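# Fold a sock's toe back onto its foot or heel

## Task

Turn the toe end of the sock back over itself so it rests on top of the foot or heel part; dropping the folded part into place is acceptable. Finish by opening the gripper and pulling the arm away. The fold only counts if it stays in place once the robot no longer holds it.

## Robot and tools

Robot: two 6-joint arms, left_arm and right_arm, each ending in a two-finger parallel gripper, mounted side by side at the near edge of a table. Base positions in the scene frame: left_arm (-0.001, +0.315, +0.007) m, right_arm (-0.007, -0.265, +0.005) m.

Scene frame: origin at table-top height, halfway between the arms and roughly 5 to 10 cm in from the near table edge. +x runs away from the robot across the table, +y points toward left_arm, +z is up. The names left and right refer to arms, not to sides of any picture.

execute_actions: takes "actions", a list holding zero or one item, plus an optional "pictures" boolean. An empty list moves nothing and just reports the state. An item with "rows" is a motion: 1 to 15 rows, and "steps" from 1 to 15 (default 15); each control step lasts 1/30 s and uses one row, and the final row repeats if steps outnumber rows. An item with only "steps" (up to 300) is a wait counted from the previous result, your writing time included. A rejected call sends nothing to the robot.

Row layout: always one flat list of 14 numbers for both arms together: left_arm waist, shoulder, elbow, wrist pitch, wrist yaw, wrist roll, opening, then the same seven for right_arm. Joint numbers are absolute target angles in radians, on the same scale as the Joint positions readout, not offsets. Stated ranges per arm: waist -2.618 to 3.054, shoulder 0.000 to 3.142, elbow 0.000 to 3.142, wrist pitch -1.571 to 1.571, wrist yaw -1.571 to 1.571, wrist roll -2.094 to 2.094. Asking for more than 0.036 rad beyond an end (and beyond the current angle) gets the call refused; true ends can differ by up to 0.036 rad, and targets past them are clipped, reported as "joint sent to its limit" (possibly about an earlier action). No such line does not prove there is more room. Opening is absolute, -1 closed to +1 fully open (0.087 m pad gap).

Motion: each step, a joint's target is kept within a lead of its measured angle: waist 0.202, shoulder 0.258, elbow 0.238, wrist pitch 0.573, wrist yaw and roll 0.522 rad. If the targets would shift the gripper over 70 mm from where it is, the whole arm's targets are scaled back. Large moves therefore need several calls. Friction may leave a joint up to about 0.031 rad short, and very small changes may not move it. The simulation keeps running while you compose a reply; arms keep heading to the last row sent until they settle or a step is HELD.

Result lines: the state line gives, per arm, end_effector_position (metres) and end_effector_quat_wxyz in the scene frame. That point sits between the finger pads, under 1 cm behind the fingertips; fingers extend along the gripper's +z and close along its y. Reported positions get less accurate at long reach. Joint positions and Joint velocities list, per arm, the six joints (rad, rad/s) then the pad gap (m, m/s). grip_measured is the measured finger opening on the command scale, each gripper biased by up to about 1 mm. "joint command not followed" means the clearance check altered or blocked joint targets on some steps; HELD flags steps where your row was not sent. MOTOR HOT appears at 75 °C; OVER-TEMPERATURE FAULT means an arm was stopped (10 s pause at 90 °C, or going limp and dropping at 100 °C), so avoid long loaded holds.

Gripping: to hold cloth, command an opening below grip_measured; about 0.02 lower is firm, a smaller margin is gentler. Pads push up to about 20 N; closing quickly can squeeze harder and even spring the fingers open.

zoom_image: "camera" is one of cam_high, cam_low, cam_left_wrist, cam_right_wrist; "region" is [x0, y0, x1, y1] in pixels of that camera's latest image, origin top-left, at most 504 by 504. All images are 504x504. cam_high looks down from behind and to the right of the robot (near 0.28, -0.67, 0.94 m); cam_low sits low across the table facing back (near 0.78, 0.20, 0.06 m); each wrist camera rides on its gripper. Full intrinsics, distortion and T_world_to_cam matrices are in the calibration block and may be a little off.

read_manual: optional "section" ("licences"); returns licence text only, no motion.

finished_scene: "scene" is the current scene's number; it ends and grades that scene irreversibly. Replying without any tool call ends everything.

Typical order: look, find the toe and the heel/foot, open a gripper above the toe, lower and pinch it, lift and carry it back over the foot or heel, open to release, raise the arm away, check the fold stays, then call finished_scene.

Avoid: the bar under the bases and the plate behind it (up to about 3 cm above the table, no warning on contact); letting the arms strike or press on each other, which can end the scene; drops, slips, slams and forceful pushing into the table or sock.

Each tool is called after "Emit:" as a command line: name --argument value for each argument, lists and objects as JSON in quotes; but a table of rows of numbers goes row by row, as --pt "numbers of a row", without its own name.

## Session

Emit:
execute_actions --actions '[]'

Scene clock: 0.00 s of 5100.00 s.
left_arm: end_effector_position=(+0.3824, +0.3246, +0.3664) grip_measured=+1.000 end_effector_quat_wxyz=(+0.706, -0.008, +0.708, -0.018) | right_arm: end_effector_position=(+0.3613, -0.2419, +0.3921) grip_measured=+1.000 end_effector_quat_wxyz=(+0.731, -0.018, +0.681, +0.035)
Joint positions: left_arm=[ 0.014  1.034  1.048 -0.006 -0.005  0.006  0.087] | right_arm=[-0.009  1.037  1.064  0.016 -0.008  0.015  0.087]
Joint velocities: left_arm=[-0.012 -0.002 -0.002  0.037 -0.007 -0.007  0.   ] | right_arm=[-0.007 -0.007 -0.012 -0.022 -0.022 -0.022  0.   ]

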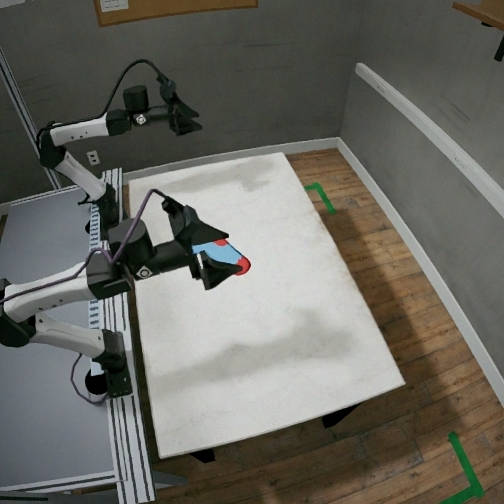

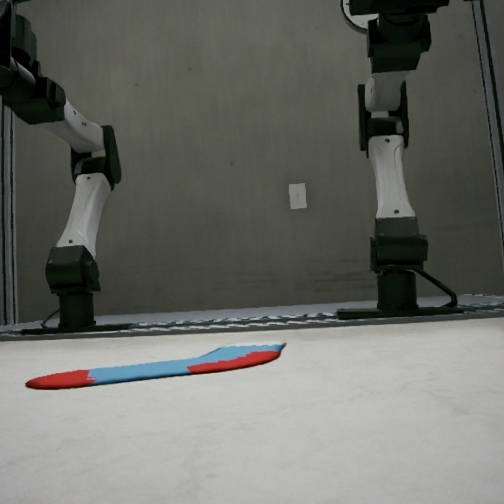

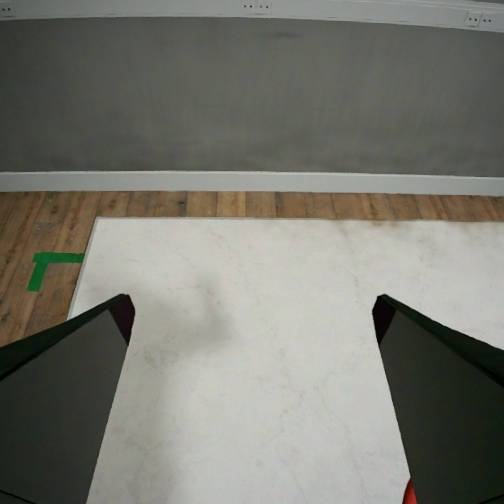

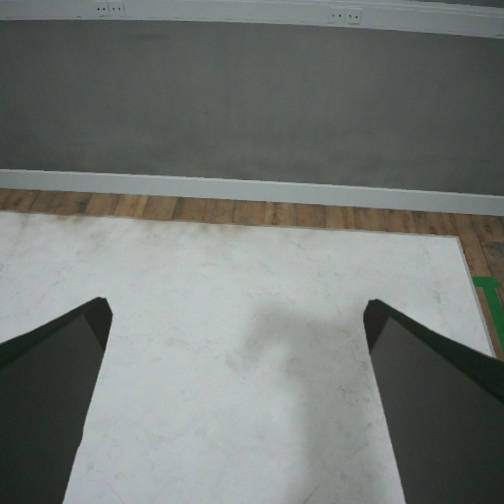

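Emit:
zoom_image --camera "cam_high" --region '[160, 200, 280, 300]'

Emit:
zoom_image --camera "cam_low" --region '[10, 320, 310, 410]'

Region (160, 200, 280, 300) of cam_high's 504x504 image, scaled by 4.200, with more detail than that image has.

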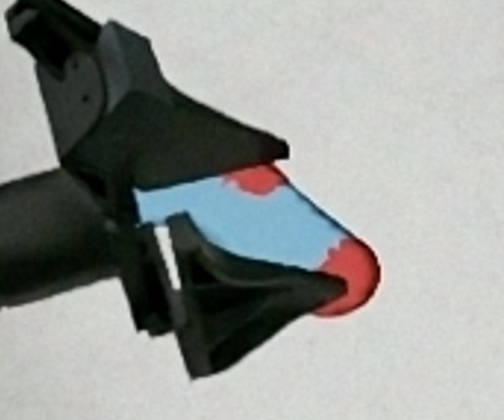

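Region (10, 320, 310, 410) of cam_low's 504x504 image, scaled by 1.680, with more detail than that image has; it fills the top 151 rows of this view, and the rest is white.

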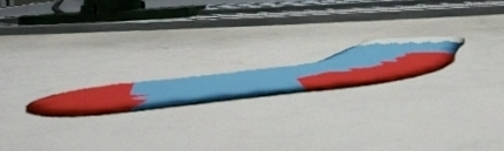

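Emit:
execute_actions --actions '[{"rows": [ [0.014, 1.034, 1.048, -0.006, -0.005, 0.006, 1.0, -0.008, 1.041, 1.067, 0.000, -0.010, 0.018, 0.97], [0.014, 1.034, 1.048, -0.006, -0.005, 0.006, 1.0, -0.004, 1.052, 1.076, -0.025, -0.012, 0.021, 0.94], [0.014, 1.034, 1.048, -0.006, -0.005, 0.006, 1.0, 0.002, 1.070, 1.092, -0.060, -0.014, 0.024, 0.91], [0.014, 1.034, 1.048, -0.006, -0.005, 0.006, 1.0, 0.010, 1.096, 1.113, -0.100, -0.016, 0.027, 0.88], [0.014, 1.034, 1.048, -0.006, -0.005, 0.006, 1.0, 0.021, 1.128, 1.140, -0.145, -0.018, 0.030, 0.85], [0.014, 1.034, 1.048, -0.006, -0.005, 0.006, 1.0, 0.033, 1.167, 1.172, -0.190, -0.020, 0.033, 0.82], [0.014, 1.034, 1.048, -0.006, -0.005, 0.006, 1.0, 0.048, 1.212, 1.209, -0.234, -0.022, 0.036, 0.79], [0.014, 1.034, 1.048, -0.006, -0.005, 0.006, 1.0, 0.064, 1.262, 1.251, -0.280, -0.024, 0.039, 0.76], [0.014, 1.034, 1.048, -0.006, -0.005, 0.006, 1.0, 0.083, 1.318, 1.296, -0.329, -0.026, 0.042, 0.73], [0.014, 1.034, 1.048, -0.006, -0.005, 0.006, 1.0, 0.102, 1.378, 1.346, -0.380, -0.028, 0.045, 0.70], [0.014, 1.034, 1.048, -0.006, -0.005, 0.006, 1.0, 0.123, 1.441, 1.399, -0.431, -0.030, 0.048, 0.67], [0.014, 1.034, 1.048, -0.006, -0.005, 0.006, 1.0, 0.144, 1.508, 1.454, -0.484, -0.032, 0.051, 0.64], [0.014, 1.034, 1.048, -0.006, -0.005, 0.006, 1.0, 0.167, 1.577, 1.511, -0.536, -0.034, 0.054, 0.61], [0.014, 1.034, 1.048, -0.006, -0.005, 0.006, 1.0, 0.190, 1.647, 1.569, -0.587, -0.036, 0.057, 0.58], [0.014, 1.034, 1.048, -0.006, -0.005, 0.006, 1.0, 0.213, 1.719, 1.628, -0.638, -0.038, 0.060, 0.55] ], "steps": 15}]' --pictures false

Emit:
execute_actions --actions '[{"rows": [ [0.014, 1.034, 1.048, -0.006, -0.005, 0.006, 1.0, 0.236, 1.790, 1.687, -0.687, -0.040, 0.063, 0.52], [0.014, 1.034, 1.048, -0.006, -0.005, 0.006, 1.0, 0.259, 1.860, 1.745, -0.733, -0.042, 0.066, 0.52], [0.014, 1.034, 1.048, -0.006, -0.005, 0.006, 1.0, 0.282, 1.929, 1.802, -0.777, -0.044, 0.069, 0.52], [0.014, 1.034, 1.048, -0.006, -0.005, 0.006, 1.0, 0.303, 1.996, 1.857, -0.818, -0.046, 0.072, 0.52], [0.014, 1.034, 1.048, -0.006, -0.005, 0.006, 1.0, 0.324, 2.059, 1.910, -0.855, -0.048, 0.074, 0.52], [0.014, 1.034, 1.048, -0.006, -0.005, 0.006, 1.0, 0.343, 2.119, 1.960, -0.888, -0.050, 0.076, 0.52], [0.014, 1.034, 1.048, -0.006, -0.005, 0.006, 1.0, 0.362, 2.175, 2.005, -0.916, -0.050, 0.076, 0.52], [0.014, 1.034, 1.048, -0.006, -0.005, 0.006, 1.0, 0.378, 2.225, 2.047, -0.940, -0.050, 0.076, 0.52], [0.014, 1.034, 1.048, -0.006, -0.005, 0.006, 1.0, 0.393, 2.270, 2.084, -0.959, -0.050, 0.076, 0.52], [0.014, 1.034, 1.048, -0.006, -0.005, 0.006, 1.0, 0.405, 2.309, 2.116, -0.972, -0.050, 0.076, 0.52], [0.014, 1.034, 1.048, -0.006, -0.005, 0.006, 1.0, 0.416, 2.341, 2.143, -0.980, -0.050, 0.076, 0.52], [0.014, 1.034, 1.048, -0.006, -0.005, 0.006, 1.0, 0.424, 2.367, 2.164, -0.983, -0.050, 0.076, 0.52], [0.014, 1.034, 1.048, -0.006, -0.005, 0.006, 1.0, 0.430, 2.385, 2.180, -0.983, -0.050, 0.076, 0.52], [0.014, 1.034, 1.048, -0.006, -0.005, 0.006, 1.0, 0.434, 2.396, 2.189, -0.983, -0.050, 0.076, 0.52], [0.014, 1.034, 1.048, -0.006, -0.005, 0.006, 1.0, 0.435, 2.400, 2.192, -0.983, -0.050, 0.076, 0.52] ], "steps": 15}]' --pictures false

Emit:
execute_actions --actions '[{"steps": 20}]'

Scene clock: 82.20 s of 5100.00 s.
left_arm: end_effector_position=(+0.3824, +0.3246, +0.3664) grip_measured=+1.000 end_effector_quat_wxyz=(+0.706, -0.008, +0.708, -0.018) | right_arm: end_effector_position=(+0.4450, -0.1552, +0.3100) grip_measured=+0.565 end_effector_quat_wxyz=(+0.552, -0.083, +0.825, +0.085)
Joint positions: left_arm=[ 0.014  1.034  1.048 -0.006 -0.005  0.006  0.087] | right_arm=[ 0.154  1.555  1.523 -0.383 -0.019  0.042  0.068]
Joint velocities: left_arm=[ 0.017 -0.002  0.017  0.081 -0.007 -0.066  0.   ] | right_arm=[ 0.549  1.907  1.516 -1.267 -0.007  0.007 -0.027]
Steps of this call (steps 1 to 90: nothing new was sent; then 78.70 s passed at rest; steps 91 to 105: all 15 steps of this action). Readings (joint positions):
91: left_arm=[0.014 1.034 1.048 -0.006 -0.005 0.006] | right_arm=[-0.009 1.037 1.064 0.016 -0.008 0.015]
92: left_arm=[0.014 1.034 1.048 -0.006 -0.005 0.006] | right_arm=[-0.009 1.037 1.064 0.015 -0.008 0.015]
94: left_arm=[0.014 1.034 1.048 -0.006 -0.005 0.006] | right_arm=[-0.008 1.043 1.075 -0.008 -0.008 0.016]
98: left_arm=[0.014 1.034 1.048 -0.006 -0.005 0.006] | right_arm=[0.025 1.145 1.183 -0.109 -0.010 0.024]
105: the state above

Scene clock: 82.70 s of 5100.00 s.
left_arm: end_effector_position=(+0.3824, +0.3246, +0.3664) grip_measured=+1.000 end_effector_quat_wxyz=(+0.706, -0.008, +0.708, -0.018) | right_arm: end_effector_position=(+0.4472, +0.0014, +0.0670) grip_measured=+0.520 end_effector_quat_wxyz=(+0.206, -0.220, +0.950, +0.082)
Joint positions: left_arm=[ 0.014  1.034  1.048 -0.006 -0.005  0.006  0.087] | right_arm=[ 0.434  2.393  2.145 -0.908 -0.047  0.067  0.066]
Joint velocities: left_arm=[-0.027  0.002 -0.007 -0.051 -0.022 -0.11   0.   ] | right_arm=[ 0.212  0.535  0.193 -0.476 -0.081 -0.007 -0.   ]
Steps of this call (steps 1 to 15: all 15 steps of this action). Readings (joint positions):
1: left_arm=[0.014 1.034 1.048 -0.006 -0.005 0.006] | right_arm=[0.174 1.621 1.574 -0.426 -0.021 0.044]
2: left_arm=[0.014 1.034 1.048 -0.006 -0.005 0.006] | right_arm=[0.195 1.688 1.627 -0.470 -0.023 0.047]
4: left_arm=[0.014 1.034 1.048 -0.006 -0.005 0.006] | right_arm=[0.236 1.823 1.735 -0.555 -0.026 0.052]
8: left_arm=[0.014 1.034 1.048 -0.006 -0.005 0.006] | right_arm=[0.321 2.087 1.947 -0.719 -0.034 0.061]
15: the state above

Scene clock: 83.37 s of 5100.00 s.
left_arm: end_effector_position=(+0.3824, +0.3246, +0.3664) grip_measured=+1.000 end_effector_quat_wxyz=(+0.706, -0.008, +0.708, -0.018) | right_arm: end_effector_position=(+0.4391, +0.0018, +0.0667) grip_measured=+0.520 end_effector_quat_wxyz=(+0.188, -0.223, +0.953, +0.079)
Joint positions: left_arm=[ 0.014  1.034  1.048 -0.006 -0.005  0.006  0.087] | right_arm=[ 0.441  2.406  2.178 -0.964 -0.049  0.069  0.066]
Joint velocities: left_arm=[-0.002 -0.002 -0.002 -0.081  0.066  0.022  0.   ] | right_arm=[ 0.012 -0.002  0.002 -0.007 -0.051  0.007 -0.001]
Steps of this call (steps 1 to 20: the robot went on to your last target). Readings (joint positions):
1: left_arm=[0.014 1.034 1.048 -0.006 -0.005 0.006] | right_arm=[0.439 2.406 2.150 -0.922 -0.048 0.068]
2: left_arm=[0.014 1.034 1.048 -0.006 -0.005 0.006] | right_arm=[0.441 2.413 2.152 -0.935 -0.048 0.068]
4: left_arm=[0.014 1.034 1.048 -0.006 -0.005 0.006] | right_arm=[0.441 2.414 2.158 -0.954 -0.049 0.068]
8: left_arm=[0.014 1.034 1.048 -0.006 -0.005 0.006] | right_arm=[0.441 2.410 2.176 -0.958 -0.049 0.069]
20: the state above
camera_calibration (this result's frames):
cam_right_wrist: T_world_to_cam=[[0.472114, -0.878274, -0.0757881, -0.205308], [-0.76904, -0.452365, 0.451601, 0.331642], [-0.430913, -0.154923, -0.888995, 0.388065], [0, 0, 0, 1]] pos_world=[0.519197, 0.0298266, 0.179658]

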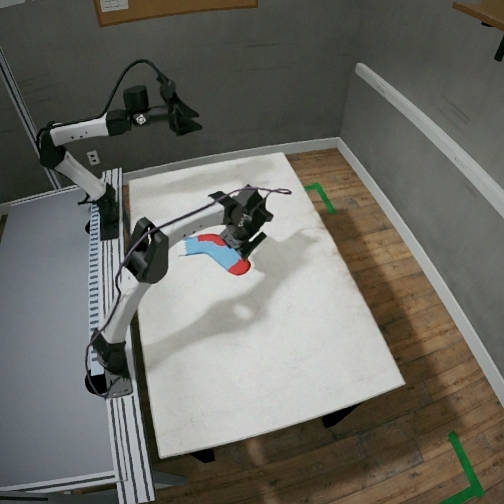

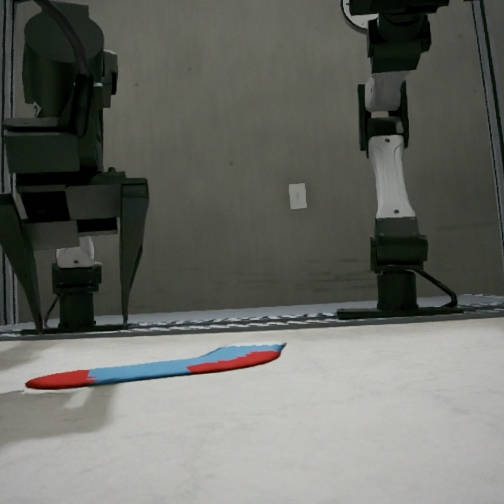

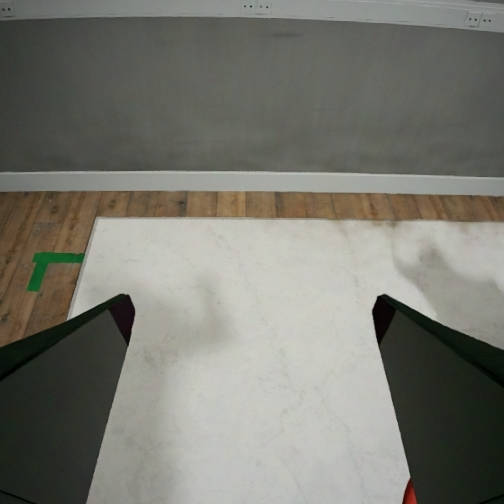

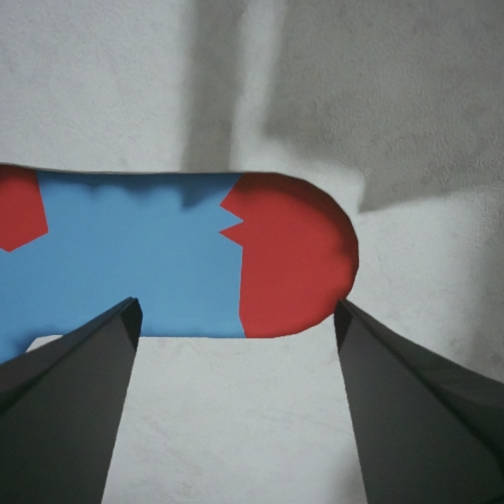

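Emit:
execute_actions --actions '[]'

Scene clock: 97.07 s of 5100.00 s.
left_arm: end_effector_position=(+0.3824, +0.3246, +0.3664) grip_measured=+1.000 end_effector_quat_wxyz=(+0.706, -0.008, +0.708, -0.018) | right_arm: end_effector_position=(+0.4390, +0.0018, +0.0667) grip_measured=+0.520 end_effector_quat_wxyz=(+0.187, -0.223, +0.953, +0.079)
Joint positions: left_arm=[ 0.014  1.034  1.048 -0.006 -0.005  0.006  0.087] | right_arm=[ 0.441  2.406  2.178 -0.964 -0.049  0.069  0.066]
Joint velocities: left_arm=[-0.022 -0.007 -0.002 -0.022 -0.007  0.007  0.   ] | right_arm=[-0.012 -0.002 -0.007 -0.022  0.022 -0.037  0.   ]
Steps of this call (steps 1 to 15: the robot went on to your last target; steps 16 to 110: nothing new was sent; then 10.03 s passed at rest). Readings (joint positions):
1: left_arm=[0.014 1.034 1.048 -0.006 -0.005 0.006] | right_arm=[0.441 2.406 2.178 -0.964 -0.049 0.069]
2: left_arm=[0.014 1.034 1.048 -0.006 -0.005 0.006] | right_arm=[0.441 2.406 2.178 -0.964 -0.049 0.069]
4: left_arm=[0.014 1.034 1.048 -0.006 -0.005 0.006] | right_arm=[0.441 2.406 2.178 -0.964 -0.049 0.069]
8: left_arm=[0.014 1.034 1.048 -0.006 -0.005 0.006] | right_arm=[0.441 2.406 2.178 -0.964 -0.049 0.069]
110: the state above
All arms were judged still, so your last target was given up. Only a new action makes them travel on or press farther. Fingers that are still opening or closing keep moving.
camera_calibration (this result's frames):
cam_right_wrist: T_world_to_cam=[[0.472087, -0.878289, -0.075779, -0.205301], [-0.768891, -0.452278, 0.451941, 0.331481], [-0.431208, -0.15509, -0.888823, 0.38812], [0, 0, 0, 1]] pos_world=[0.519153, 0.0298014, 0.179603]

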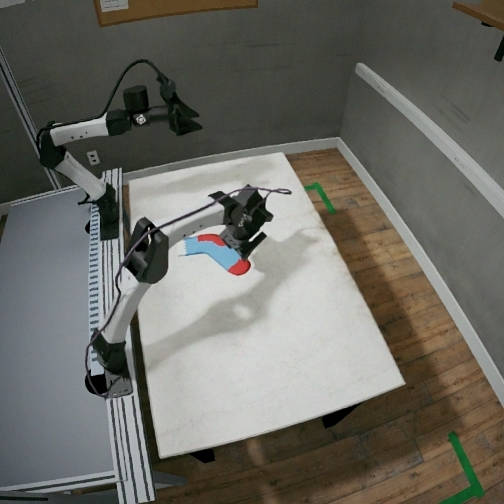

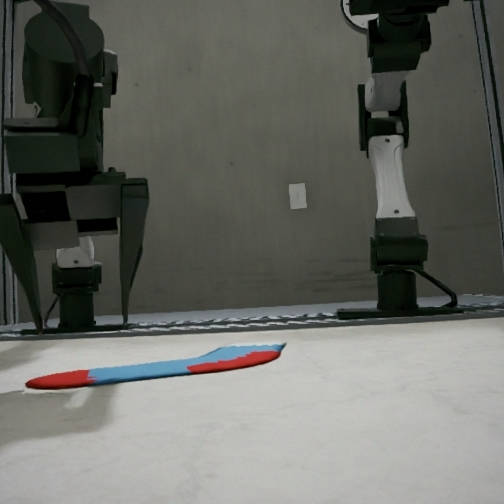

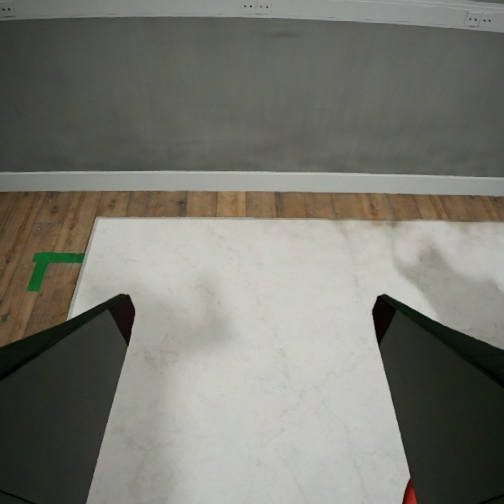

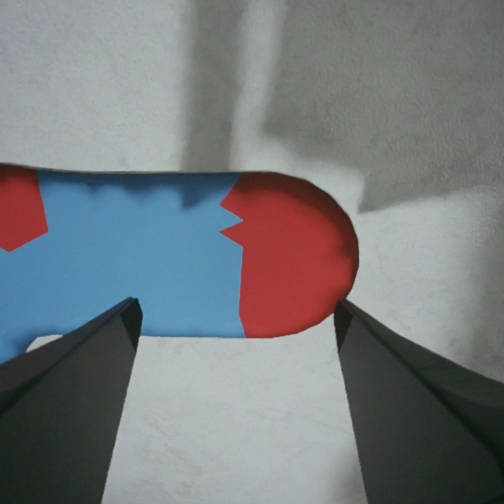

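Emit:
execute_actions --actions '[{"rows": [[0.014,1.034,1.048,-0.006,-0.005,0.006,1.0,0.440,2.406,2.176,-0.960,-0.050,0.072,0.52],[0.014,1.034,1.048,-0.006,-0.005,0.006,1.0,0.439,2.405,2.170,-0.953,-0.050,0.072,0.52],[0.014,1.034,1.048,-0.006,-0.005,0.006,1.0,0.436,2.403,2.161,-0.944,-0.050,0.072,0.52],[0.014,1.034,1.048,-0.006,-0.005,0.006,1.0,0.433,2.401,2.149,-0.932,-0.050,0.072,0.52],[0.014,1.034,1.048,-0.006,-0.005,0.006,1.0,0.429,2.399,2.134,-0.919,-0.050,0.072,0.52],[0.014,1.034,1.048,-0.006,-0.005,0.006,1.0,0.424,2.397,2.119,-0.905,-0.050,0.072,0.52],[0.014,1.034,1.048,-0.006,-0.005,0.006,1.0,0.420,2.394,2.102,-0.891,-0.050,0.072,0.52],[0.014,1.034,1.048,-0.006,-0.005,0.006,1.0,0.415,2.392,2.086,-0.877,-0.050,0.072,0.52],[0.014,1.034,1.048,-0.006,-0.005,0.006,1.0,0.411,2.389,2.069,-0.864,-0.050,0.072,0.52],[0.014,1.034,1.048,-0.006,-0.005,0.006,1.0,0.406,2.387,2.054,-0.852,-0.050,0.072,0.52],[0.014,1.034,1.048,-0.006,-0.005,0.006,1.0,0.402,2.385,2.039,-0.842,-0.050,0.072,0.52],[0.014,1.034,1.048,-0.006,-0.005,0.006,1.0,0.399,2.383,2.027,-0.835,-0.050,0.072,0.52],[0.014,1.034,1.048,-0.006,-0.005,0.006,1.0,0.396,2.381,2.018,-0.830,-0.050,0.072,0.52],[0.014,1.034,1.048,-0.006,-0.005,0.006,1.0,0.395,2.380,2.012,-0.828,-0.050,0.072,0.52],[0.014,1.034,1.048,-0.006,-0.005,0.006,1.0,0.394,2.380,2.010,-0.827,-0.050,0.072,0.52]], "steps": 15}]' --pictures false

Emit:
execute_actions --actions '[{"steps": 15}]'

Scene clock: 148.97 s of 5100.00 s.
left_arm: end_effector_position=(+0.3824, +0.3246, +0.3664) grip_measured=+1.000 end_effector_quat_wxyz=(+0.706, -0.008, +0.708, -0.018) | right_arm: end_effector_position=(+0.4373, -0.0193, +0.0349) grip_measured=+0.520 end_effector_quat_wxyz=(+0.172, -0.207, +0.961, +0.071)
Joint positions: left_arm=[ 0.014  1.034  1.048 -0.006 -0.005  0.006  0.087] | right_arm=[ 0.407  2.393  2.036 -0.872 -0.049  0.069  0.066]
Joint velocities: left_arm=[ 0.002 -0.012 -0.012 -0.007 -0.007 -0.081  0.   ] | right_arm=[-0.129 -0.007 -0.256  0.066  0.037  0.022  0.002]
Steps of this call (steps 1 to 90: nothing new was sent; then 48.40 s passed at rest; steps 91 to 105: all 15 steps of this action). Readings (joint positions):
91: left_arm=[0.014 1.034 1.048 -0.006 -0.005 0.006] | right_arm=[0.441 2.406 2.178 -0.964 -0.049 0.069]
92: left_arm=[0.014 1.034 1.048 -0.006 -0.005 0.006] | right_arm=[0.441 2.406 2.178 -0.964 -0.049 0.069]
94: left_arm=[0.014 1.034 1.048 -0.006 -0.005 0.006] | right_arm=[0.441 2.406 2.178 -0.963 -0.049 0.069]
98: left_arm=[0.014 1.034 1.048 -0.006 -0.005 0.006] | right_arm=[0.439 2.398 2.138 -0.929 -0.049 0.069]
105: the state above

Scene clock: 149.47 s of 5100.00 s.
left_arm: end_effector_position=(+0.3824, +0.3246, +0.3664) grip_measured=+1.000 end_effector_quat_wxyz=(+0.706, -0.008, +0.708, -0.018) | right_arm: end_effector_position=(+0.4424, -0.0208, +0.0332) grip_measured=+0.520 end_effector_quat_wxyz=(+0.179, -0.203, +0.960, +0.073)
Joint positions: left_arm=[ 0.014  1.034  1.048 -0.006 -0.005  0.006  0.087] | right_arm=[ 0.4    2.393  2.026 -0.846 -0.049  0.069  0.066]
Joint velocities: left_arm=[-0.012  0.007 -0.002 -0.051  0.022 -0.066  0.   ] | right_arm=[-0.007 -0.032 -0.002 -0.037 -0.037  0.081 -0.002]
Steps of this call (steps 1 to 15: the robot went on to your last target). Readings (joint positions):
1: left_arm=[0.014 1.034 1.048 -0.006 -0.005 0.006] | right_arm=[0.404 2.393 2.030 -0.869 -0.049 0.069]
2: left_arm=[0.014 1.034 1.048 -0.006 -0.005 0.006] | right_arm=[0.401 2.393 2.027 -0.867 -0.049 0.069]
4: left_arm=[0.014 1.034 1.048 -0.006 -0.005 0.006] | right_arm=[0.400 2.393 2.026 -0.860 -0.049 0.069]
8: left_arm=[0.014 1.034 1.048 -0.006 -0.005 0.006] | right_arm=[0.400 2.393 2.026 -0.851 -0.049 0.069]
15: the state above
camera_calibration (this result's frames):
cam_right_wrist: T_world_to_cam=[[0.434074, -0.897622, -0.0765171, -0.212799], [-0.778593, -0.416524, 0.469361, 0.343456], [-0.45318, -0.144162, -0.879685, 0.365968], [0, 0, 0, 1]] pos_world=[0.525632, 0.00480316, 0.144449]

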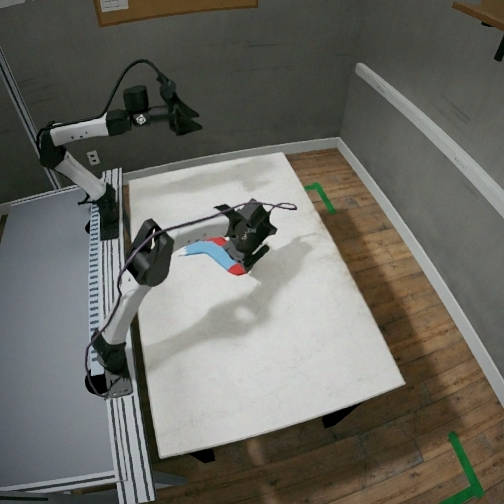

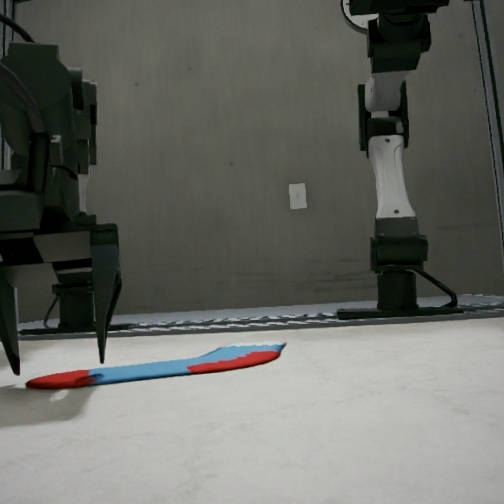

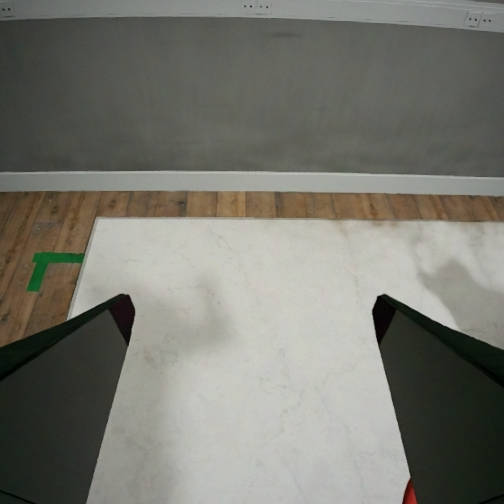

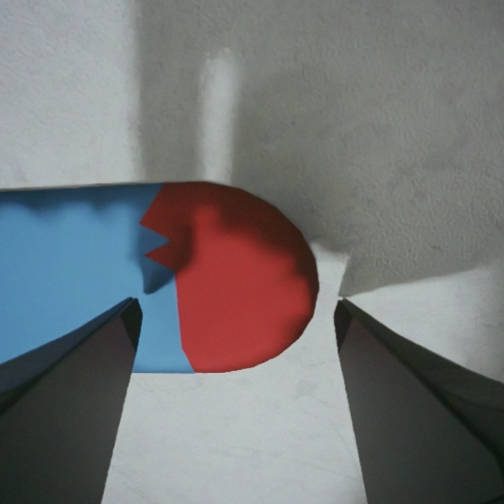

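Emit:
execute_actions --actions '[{"rows": [[0.014,1.034,1.048,-0.006,-0.005,0.006,1.0,0.400,2.396,2.020,-0.832,-0.050,0.072,0.52],[0.014,1.034,1.048,-0.006,-0.005,0.006,1.0,0.400,2.400,2.020,-0.832,-0.050,0.072,0.52],[0.014,1.034,1.048,-0.006,-0.005,0.006,1.0,0.400,2.403,2.020,-0.832,-0.050,0.072,0.52],[0.014,1.034,1.048,-0.006,-0.005,0.006,1.0,0.400,2.406,2.020,-0.832,-0.050,0.072,0.52],[0.014,1.034,1.048,-0.006,-0.005,0.006,1.0,0.400,2.409,2.020,-0.832,-0.050,0.072,0.52],[0.014,1.034,1.048,-0.006,-0.005,0.006,1.0,0.400,2.411,2.020,-0.832,-0.050,0.072,0.52],[0.014,1.034,1.048,-0.006,-0.005,0.006,1.0,0.400,2.413,2.020,-0.832,-0.050,0.072,0.52],[0.014,1.034,1.048,-0.006,-0.005,0.006,1.0,0.400,2.415,2.020,-0.832,-0.050,0.072,0.52],[0.014,1.034,1.048,-0.006,-0.005,0.006,1.0,0.400,2.417,2.020,-0.832,-0.050,0.072,0.52],[0.014,1.034,1.048,-0.006,-0.005,0.006,1.0,0.400,2.419,2.020,-0.832,-0.050,0.072,0.52],[0.014,1.034,1.048,-0.006,-0.005,0.006,1.0,0.400,2.421,2.020,-0.832,-0.050,0.072,0.52],[0.014,1.034,1.048,-0.006,-0.005,0.006,1.0,0.400,2.423,2.020,-0.832,-0.050,0.072,0.52],[0.014,1.034,1.048,-0.006,-0.005,0.006,1.0,0.400,2.425,2.020,-0.832,-0.050,0.072,0.52],[0.014,1.034,1.048,-0.006,-0.005,0.006,1.0,0.400,2.427,2.020,-0.832,-0.050,0.072,0.52],[0.014,1.034,1.048,-0.006,-0.005,0.006,1.0,0.400,2.429,2.020,-0.832,-0.050,0.072,0.52]], "steps": 15}]' --pictures false

Emit:
execute_actions --actions '[{"steps": 8}]'

Scene clock: 178.97 s of 5100.00 s.
left_arm: end_effector_position=(+0.3824, +0.3246, +0.3664) grip_measured=+1.000 end_effector_quat_wxyz=(+0.706, -0.008, +0.708, -0.018) | right_arm: end_effector_position=(+0.4425, -0.0207, +0.0326) grip_measured=+0.520 end_effector_quat_wxyz=(+0.179, -0.203, +0.960, +0.073)
Joint positions: left_arm=[ 0.014  1.034  1.048 -0.006 -0.005  0.006  0.087] | right_arm=[ 0.4    2.395  2.026 -0.844 -0.049  0.069  0.066]
Joint velocities: left_arm=[-0.002 -0.017  0.007 -0.037  0.037  0.007  0.   ] | right_arm=[ 0.012  0.032  0.002 -0.051  0.022  0.007 -0.001]
Steps of this call (steps 1 to 15: the robot went on to your last target; steps 16 to 110: nothing new was sent; then 25.33 s passed at rest; steps 111 to 125: all 15 steps of this action). Readings (joint positions):
111: left_arm=[0.014 1.034 1.048 -0.006 -0.005 0.006] | right_arm=[0.400 2.393 2.026 -0.844 -0.049 0.069]
112: left_arm=[0.014 1.034 1.048 -0.006 -0.005 0.006] | right_arm=[0.400 2.393 2.026 -0.844 -0.049 0.069]
114: left_arm=[0.014 1.034 1.048 -0.006 -0.005 0.006] | right_arm=[0.400 2.393 2.026 -0.844 -0.049 0.069]
118: left_arm=[0.014 1.034 1.048 -0.006 -0.005 0.006] | right_arm=[0.400 2.393 2.026 -0.844 -0.049 0.069]
125: the state above

Scene clock: 179.23 s of 5100.00 s.
left_arm: end_effector_position=(+0.3824, +0.3246, +0.3664) grip_measured=+1.000 end_effector_quat_wxyz=(+0.706, -0.008, +0.708, -0.018) | right_arm: end_effector_position=(+0.4416, -0.0212, +0.0265) grip_measured=+0.520 end_effector_quat_wxyz=(+0.174, -0.203, +0.961, +0.071)
Joint positions: left_arm=[ 0.014  1.034  1.048 -0.006 -0.005  0.006  0.087] | right_arm=[ 0.4    2.407  2.026 -0.844 -0.049  0.069  0.066]
Joint velocities: left_arm=[-0.002 -0.012 -0.002 -0.022 -0.037 -0.081  0.   ] | right_arm=[ 0.007  0.007 -0.017 -0.007 -0.007 -0.022  0.001]
Steps of this call (steps 1 to 8: the robot went on to your last target). Readings (joint positions):
1: left_arm=[0.014 1.034 1.048 -0.006 -0.005 0.006] | right_arm=[0.400 2.397 2.026 -0.844 -0.049 0.069]
2: left_arm=[0.014 1.034 1.048 -0.006 -0.005 0.006] | right_arm=[0.400 2.399 2.026 -0.844 -0.049 0.069]
4: left_arm=[0.014 1.034 1.048 -0.006 -0.005 0.006] | right_arm=[0.400 2.404 2.026 -0.844 -0.049 0.069]
8: the state above
camera_calibration (this result's frames):
cam_right_wrist: T_world_to_cam=[[0.433175, -0.898084, -0.0761931, -0.212985], [-0.773299, -0.413748, 0.480438, 0.34321], [-0.462998, -0.149194, -0.873713, 0.363682], [0, 0, 0, 1]] pos_world=[0.526048, 0.00498267, 0.136634]

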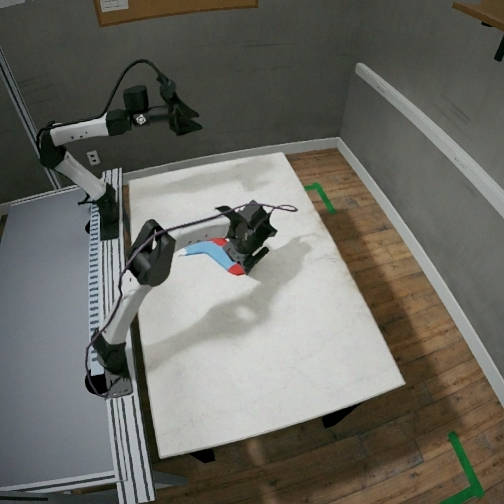

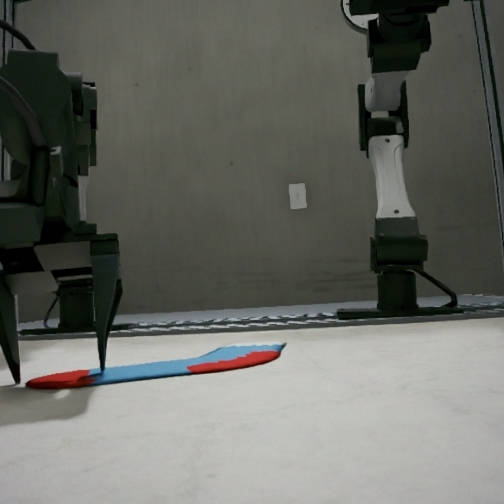

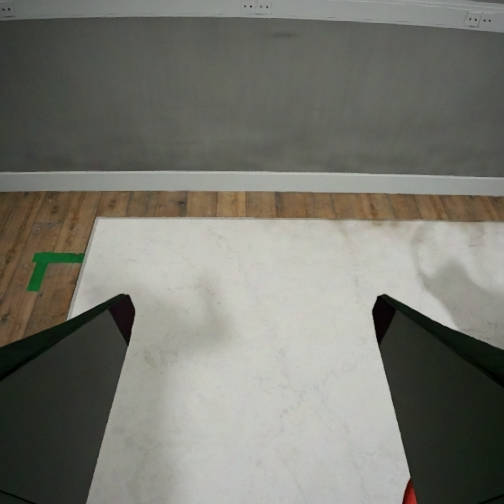

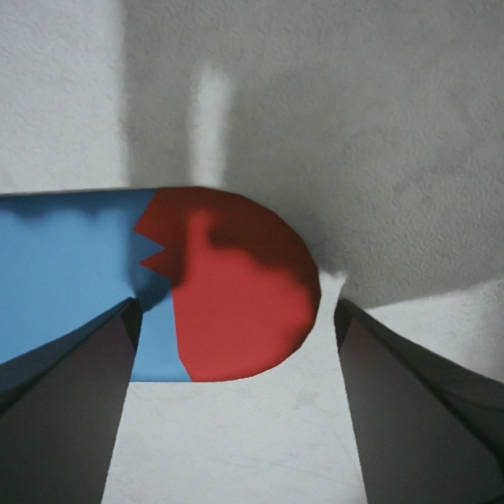

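Emit:
zoom_image --camera "cam_low" --region '[0, 330, 140, 410]'

Region (0, 330, 140, 410) of cam_low's 504x504 image, scaled by 3.600, with more detail than that image has; it fills the top 288 rows of this view, and the rest is white.

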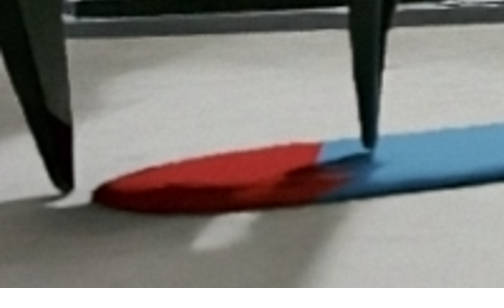

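Emit:
execute_actions --actions '[{"rows": [[0.014,1.034,1.048,-0.006,-0.005,0.006,1.0,0.400,2.432,2.020,-0.836,-0.050,0.072,0.52],[0.014,1.034,1.048,-0.006,-0.005,0.006,1.0,0.400,2.435,2.020,-0.836,-0.050,0.072,0.52],[0.014,1.034,1.048,-0.006,-0.005,0.006,1.0,0.400,2.438,2.020,-0.836,-0.050,0.072,0.52],[0.014,1.034,1.048,-0.006,-0.005,0.006,1.0,0.400,2.440,2.020,-0.836,-0.050,0.072,0.52],[0.014,1.034,1.048,-0.006,-0.005,0.006,1.0,0.400,2.442,2.020,-0.836,-0.050,0.072,0.52],[0.014,1.034,1.048,-0.006,-0.005,0.006,1.0,0.400,2.444,2.020,-0.836,-0.050,0.072,0.52],[0.014,1.034,1.048,-0.006,-0.005,0.006,1.0,0.400,2.446,2.020,-0.836,-0.050,0.072,0.52],[0.014,1.034,1.048,-0.006,-0.005,0.006,1.0,0.400,2.448,2.020,-0.836,-0.050,0.072,0.52],[0.014,1.034,1.048,-0.006,-0.005,0.006,1.0,0.400,2.450,2.020,-0.836,-0.050,0.072,0.52],[0.014,1.034,1.048,-0.006,-0.005,0.006,1.0,0.400,2.452,2.020,-0.836,-0.050,0.072,0.52]], "steps": 15}]'

Emit:
zoom_image --camera "cam_low" --region '[0, 330, 140, 410]'

Scene clock: 188.67 s of 5100.00 s.
left_arm: end_effector_position=(+0.3824, +0.3246, +0.3664) grip_measured=+1.000 end_effector_quat_wxyz=(+0.706, -0.008, +0.708, -0.018) | right_arm: end_effector_position=(+0.4415, -0.0213, +0.0256) grip_measured=+0.520 end_effector_quat_wxyz=(+0.173, -0.203, +0.961, +0.071)
Joint positions: left_arm=[ 0.014  1.034  1.048 -0.006 -0.005  0.006  0.087] | right_arm=[ 0.4    2.409  2.026 -0.844 -0.049  0.069  0.066]
Joint velocities: left_arm=[ 0.002 -0.002 -0.002  0.022 -0.022 -0.081  0.   ] | right_arm=[-0.007 -0.007 -0.002  0.007  0.007 -0.007  0.   ]
Steps of this call (steps 1 to 30: the robot went on to your last target; steps 31 to 120: nothing new was sent; then 4.93 s passed at rest; steps 121 to 135: all 15 steps of this action). Readings (joint positions):
121: left_arm=[0.014 1.034 1.048 -0.006 -0.005 0.006] | right_arm=[0.400 2.407 2.026 -0.844 -0.049 0.069]
122: left_arm=[0.014 1.034 1.048 -0.006 -0.005 0.006] | right_arm=[0.400 2.407 2.026 -0.844 -0.049 0.069]
124: left_arm=[0.014 1.034 1.048 -0.006 -0.005 0.006] | right_arm=[0.400 2.407 2.026 -0.844 -0.049 0.069]
128: left_arm=[0.014 1.034 1.048 -0.006 -0.005 0.006] | right_arm=[0.400 2.409 2.026 -0.844 -0.049 0.069]
135: the state above
camera_calibration (this result's frames):
cam_right_wrist: T_world_to_cam=[[0.433066, -0.898139, -0.076153, -0.213016], [-0.772649, -0.413407, 0.481776, 0.343266], [-0.464184, -0.149801, -0.872979, 0.363328], [0, 0, 0, 1]] pos_world=[0.526126, 0.00501789, 0.135579]

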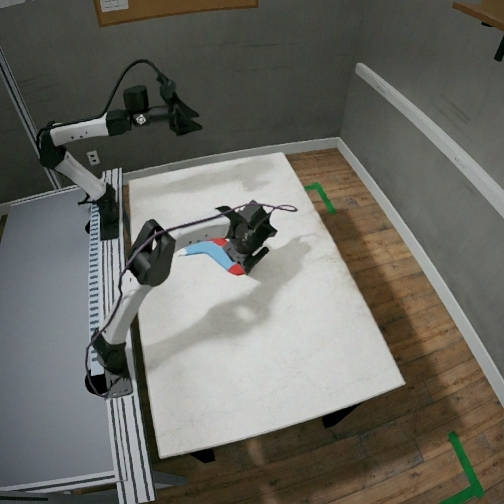

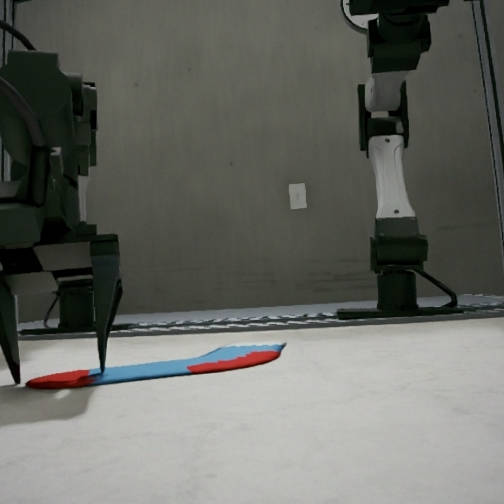

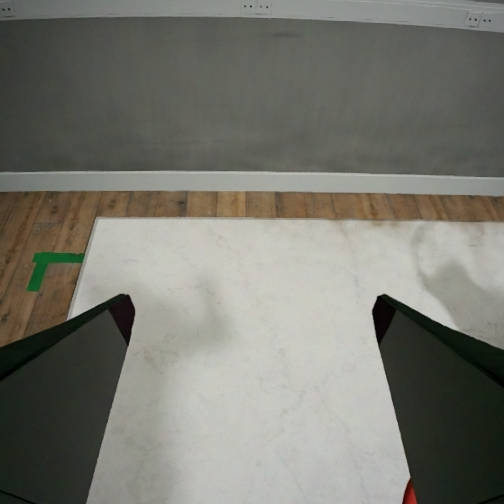

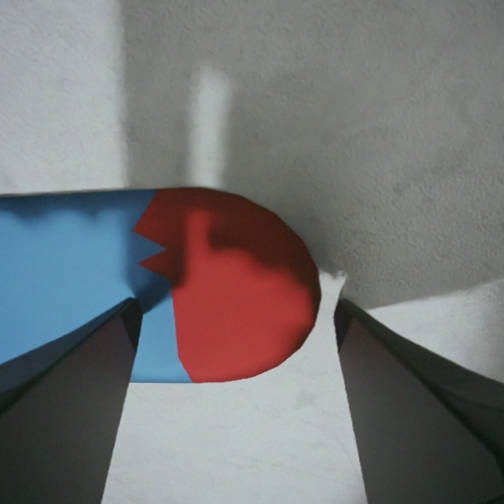

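Region (0, 330, 140, 410) of cam_low's 504x504 image, scaled by 3.600, with more detail than that image has; it fills the top 288 rows of this view, and the rest is white.

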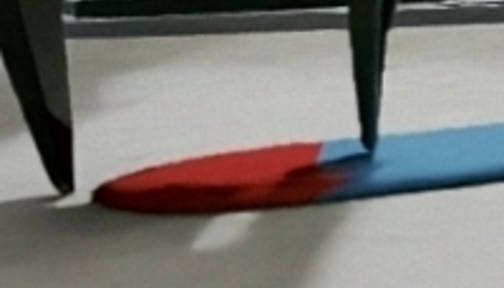

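Emit:
execute_actions --actions '[{"rows": [[0.014,1.034,1.048,-0.006,-0.005,0.006,1.0,0.400,2.452,2.020,-0.836,-0.050,0.072,0.47],[0.014,1.034,1.048,-0.006,-0.005,0.006,1.0,0.400,2.452,2.020,-0.836,-0.050,0.072,0.42],[0.014,1.034,1.048,-0.006,-0.005,0.006,1.0,0.400,2.452,2.020,-0.836,-0.050,0.072,0.37],[0.014,1.034,1.048,-0.006,-0.005,0.006,1.0,0.400,2.452,2.020,-0.836,-0.050,0.072,0.32],[0.014,1.034,1.048,-0.006,-0.005,0.006,1.0,0.400,2.452,2.020,-0.836,-0.050,0.072,0.27],[0.014,1.034,1.048,-0.006,-0.005,0.006,1.0,0.400,2.452,2.020,-0.836,-0.050,0.072,0.22],[0.014,1.034,1.048,-0.006,-0.005,0.006,1.0,0.400,2.452,2.020,-0.836,-0.050,0.072,0.17],[0.014,1.034,1.048,-0.006,-0.005,0.006,1.0,0.400,2.452,2.020,-0.836,-0.050,0.072,0.12],[0.014,1.034,1.048,-0.006,-0.005,0.006,1.0,0.400,2.452,2.020,-0.836,-0.050,0.072,0.07],[0.014,1.034,1.048,-0.006,-0.005,0.006,1.0,0.400,2.452,2.020,-0.836,-0.050,0.072,0.02],[0.014,1.034,1.048,-0.006,-0.005,0.006,1.0,0.400,2.452,2.020,-0.836,-0.050,0.072,-0.03],[0.014,1.034,1.048,-0.006,-0.005,0.006,1.0,0.400,2.452,2.020,-0.836,-0.050,0.072,-0.08],[0.014,1.034,1.048,-0.006,-0.005,0.006,1.0,0.400,2.452,2.020,-0.836,-0.050,0.072,-0.13],[0.014,1.034,1.048,-0.006,-0.005,0.006,1.0,0.400,2.452,2.020,-0.836,-0.050,0.072,-0.18],[0.014,1.034,1.048,-0.006,-0.005,0.006,1.0,0.400,2.452,2.020,-0.836,-0.050,0.072,-0.23]], "steps": 15}]'

Emit:
zoom_image --camera "cam_low" --region '[0, 310, 180, 410]'

Scene clock: 203.00 s of 5100.00 s.
left_arm: end_effector_position=(+0.3824, +0.3246, +0.3664) grip_measured=+1.000 end_effector_quat_wxyz=(+0.706, -0.008, +0.708, -0.018) | right_arm: end_effector_position=(+0.4414, -0.0213, +0.0250) grip_measured=-0.204 end_effector_quat_wxyz=(+0.172, -0.203, +0.961, +0.071)
Joint positions: left_arm=[ 0.014  1.034  1.048 -0.006 -0.005  0.006  0.087] | right_arm=[ 0.4    2.41   2.026 -0.844 -0.049  0.069  0.035]
Joint velocities: left_arm=[-0.007 -0.002  0.007  0.037 -0.051 -0.037  0.   ] | right_arm=[-0.002 -0.022 -0.002 -0.051 -0.11  -0.037 -0.046]
Steps of this call (steps 1 to 15: the robot went on to your last target; steps 16 to 110: nothing new was sent; then 10.17 s passed at rest; steps 111 to 125: all 15 steps of this action). Readings (joint positions):
111: left_arm=[0.014 1.034 1.048 -0.006 -0.005 0.006] | right_arm=[0.400 2.409 2.026 -0.844 -0.047 0.069]
112: left_arm=[0.014 1.034 1.048 -0.006 -0.005 0.006] | right_arm=[0.400 2.409 2.026 -0.844 -0.043 0.069]
114: left_arm=[0.014 1.034 1.048 -0.006 -0.005 0.006] | right_arm=[0.400 2.409 2.026 -0.844 -0.040 0.069]
118: left_arm=[0.014 1.034 1.048 -0.006 -0.005 0.006] | right_arm=[0.400 2.410 2.026 -0.844 -0.041 0.069]
125: the state above
camera_calibration (this result's frames):
cam_right_wrist: T_world_to_cam=[[0.433097, -0.898097, -0.0764769, -0.213001], [-0.772024, -0.41341, 0.482774, 0.343141], [-0.465194, -0.150046, -0.872399, 0.363207], [0, 0, 0, 1]] pos_world=[0.526126, 0.00505983, 0.134912]

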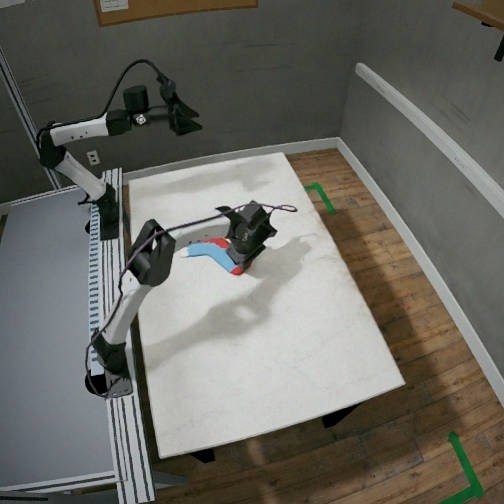

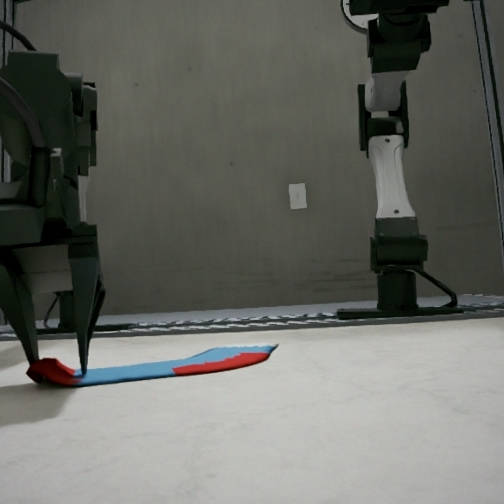

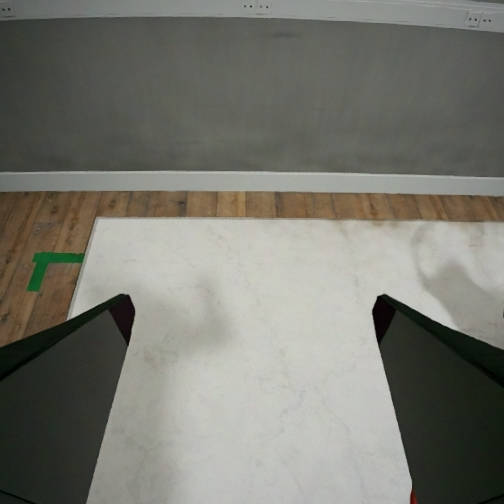

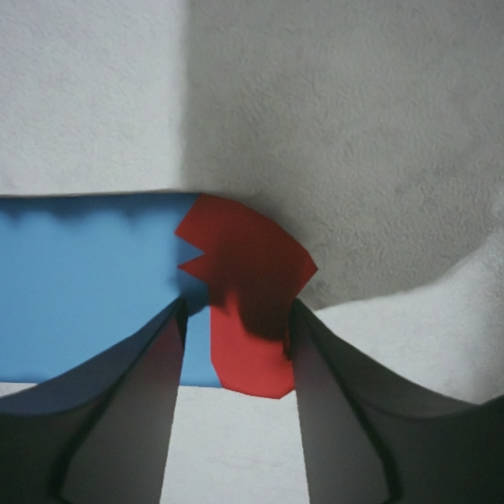

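Region (0, 310, 180, 410) of cam_low's 504x504 image, scaled by 2.800, with more detail than that image has.

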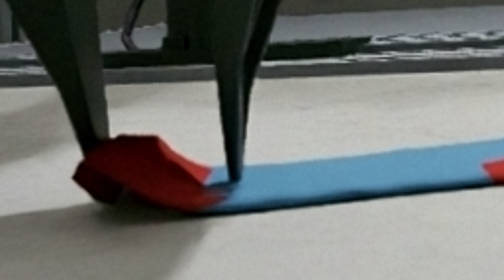

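Emit:
execute_actions --actions '[{"rows": [[0.014,1.034,1.048,-0.006,-0.005,0.006,1.0,0.400,2.452,2.020,-0.836,-0.050,0.072,-0.28],[0.014,1.034,1.048,-0.006,-0.005,0.006,1.0,0.400,2.452,2.020,-0.836,-0.050,0.072,-0.33],[0.014,1.034,1.048,-0.006,-0.005,0.006,1.0,0.400,2.452,2.020,-0.836,-0.050,0.072,-0.38],[0.014,1.034,1.048,-0.006,-0.005,0.006,1.0,0.400,2.452,2.020,-0.836,-0.050,0.072,-0.43],[0.014,1.034,1.048,-0.006,-0.005,0.006,1.0,0.400,2.452,2.020,-0.836,-0.050,0.072,-0.48],[0.014,1.034,1.048,-0.006,-0.005,0.006,1.0,0.400,2.452,2.020,-0.836,-0.050,0.072,-0.53],[0.014,1.034,1.048,-0.006,-0.005,0.006,1.0,0.400,2.452,2.020,-0.836,-0.050,0.072,-0.58],[0.014,1.034,1.048,-0.006,-0.005,0.006,1.0,0.400,2.452,2.020,-0.836,-0.050,0.072,-0.63],[0.014,1.034,1.048,-0.006,-0.005,0.006,1.0,0.400,2.452,2.020,-0.836,-0.050,0.072,-0.68],[0.014,1.034,1.048,-0.006,-0.005,0.006,1.0,0.400,2.452,2.020,-0.836,-0.050,0.072,-0.73],[0.014,1.034,1.048,-0.006,-0.005,0.006,1.0,0.400,2.452,2.020,-0.836,-0.050,0.072,-0.77],[0.014,1.034,1.048,-0.006,-0.005,0.006,1.0,0.400,2.452,2.020,-0.836,-0.050,0.072,-0.81],[0.014,1.034,1.048,-0.006,-0.005,0.006,1.0,0.400,2.452,2.020,-0.836,-0.050,0.072,-0.845],[0.014,1.034,1.048,-0.006,-0.005,0.006,1.0,0.400,2.452,2.020,-0.836,-0.050,0.072,-0.875],[0.014,1.034,1.048,-0.006,-0.005,0.006,1.0,0.400,2.452,2.020,-0.836,-0.050,0.072,-0.905]], "steps": 15}]' --pictures false

Emit:
execute_actions --actions '[{"steps": 6}]'

Emit:
zoom_image --camera "cam_low" --region '[0, 290, 200, 410]'

Scene clock: 213.20 s of 5100.00 s.
left_arm: end_effector_position=(+0.3824, +0.3246, +0.3664) grip_measured=+1.000 end_effector_quat_wxyz=(+0.706, -0.008, +0.708, -0.018) | right_arm: end_effector_position=(+0.4405, -0.0190, +0.0252) grip_measured=-0.887 end_effector_quat_wxyz=(+0.171, -0.203, +0.961, +0.078)
Joint positions: left_arm=[ 0.014  1.034  1.048 -0.006 -0.005  0.006  0.087] | right_arm=[ 0.4    2.41   2.026 -0.843 -0.063  0.071  0.005]
Joint velocities: left_arm=[-0.007  0.002 -0.002  0.051  0.037  0.022  0.   ] | right_arm=[-0.017  0.002  0.002 -0.051  0.007 -0.022 -0.026]
Steps of this call (steps 1 to 15: the robot went on to your last target; steps 16 to 110: nothing new was sent; then 6.03 s passed at rest; steps 111 to 125: all 15 steps of this action). Readings (joint positions):
111: left_arm=[0.014 1.034 1.048 -0.006 -0.005 0.006] | right_arm=[0.400 2.410 2.026 -0.844 -0.053 0.070]
112: left_arm=[0.014 1.034 1.048 -0.006 -0.005 0.006] | right_arm=[0.400 2.410 2.026 -0.844 -0.054 0.070]
114: left_arm=[0.014 1.034 1.048 -0.006 -0.005 0.006] | right_arm=[0.400 2.410 2.026 -0.844 -0.057 0.070]
118: left_arm=[0.014 1.034 1.048 -0.006 -0.005 0.006] | right_arm=[0.400 2.410 2.026 -0.844 -0.061 0.071]
125: the state above

Scene clock: 213.40 s of 5100.00 s.
left_arm: end_effector_position=(+0.3824, +0.3246, +0.3664) grip_measured=+1.000 end_effector_quat_wxyz=(+0.706, -0.008, +0.708, -0.018) | right_arm: end_effector_position=(+0.4406, -0.0190, +0.0253) grip_measured=-0.901 end_effector_quat_wxyz=(+0.171, -0.203, +0.961, +0.078)
Joint positions: left_arm=[ 0.014  1.034  1.048 -0.006 -0.005  0.006  0.087] | right_arm=[ 0.4    2.41   2.026 -0.843 -0.063  0.071  0.004]
Joint velocities: left_arm=[-0.002 -0.002 -0.007 -0.007  0.007 -0.007  0.   ] | right_arm=[ 0.027 -0.002  0.002 -0.066 -0.037 -0.037 -0.   ]
Steps of this call (steps 1 to 6: the robot went on to your last target). Readings (joint positions):
1: left_arm=[0.014 1.034 1.048 -0.006 -0.005 0.006] | right_arm=[0.400 2.410 2.026 -0.843 -0.063 0.071]
2: left_arm=[0.014 1.034 1.048 -0.006 -0.005 0.006] | right_arm=[0.400 2.410 2.026 -0.843 -0.063 0.071]
4: left_arm=[0.014 1.034 1.048 -0.006 -0.005 0.006] | right_arm=[0.400 2.410 2.026 -0.843 -0.063 0.071]
6: the state above
camera_calibration (this result's frames):
cam_right_wrist: T_world_to_cam=[[0.435481, -0.895729, -0.0895895, -0.211239], [-0.768435, -0.421733, 0.481299, 0.341639], [-0.468896, -0.140753, -0.871966, 0.365169], [0, 0, 0, 1]] pos_world=[0.525745, 0.0062656, 0.13506]

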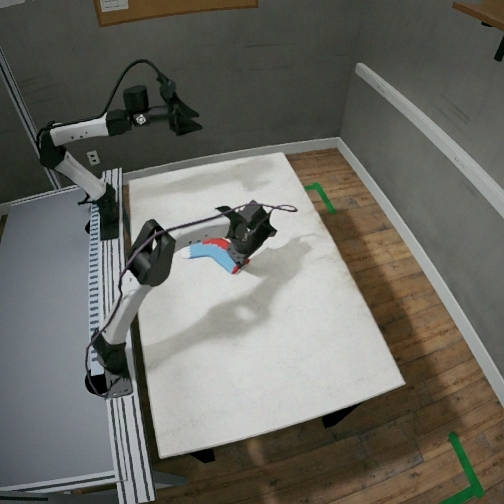

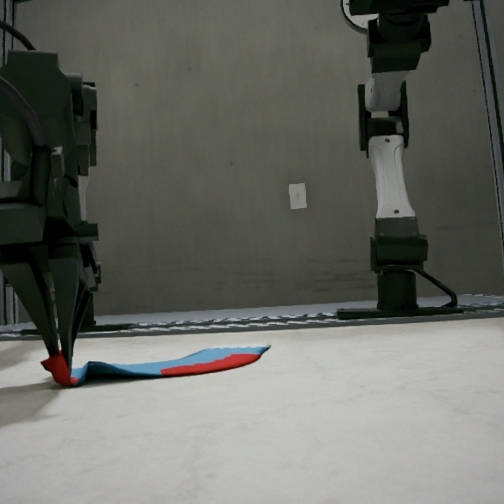

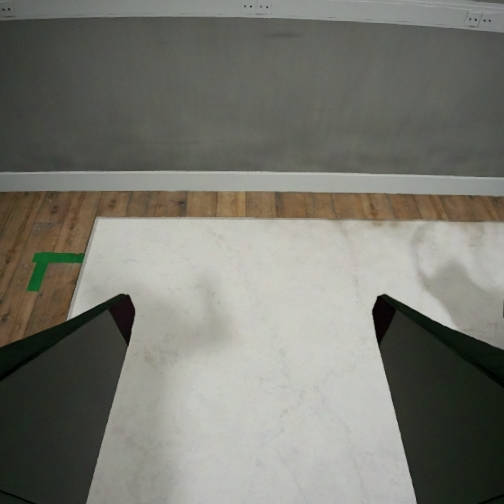

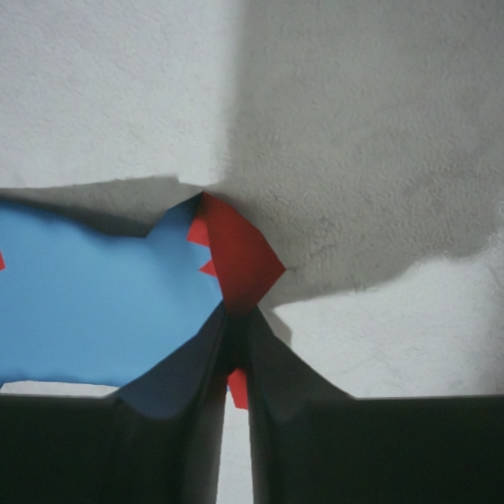

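Region (0, 290, 200, 410) of cam_low's 504x504 image, scaled by 2.520, with more detail than that image has; it fills the top 302 rows of this view, and the rest is white.

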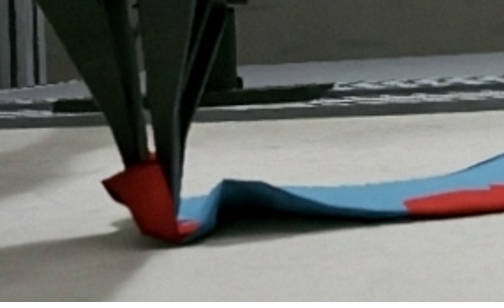

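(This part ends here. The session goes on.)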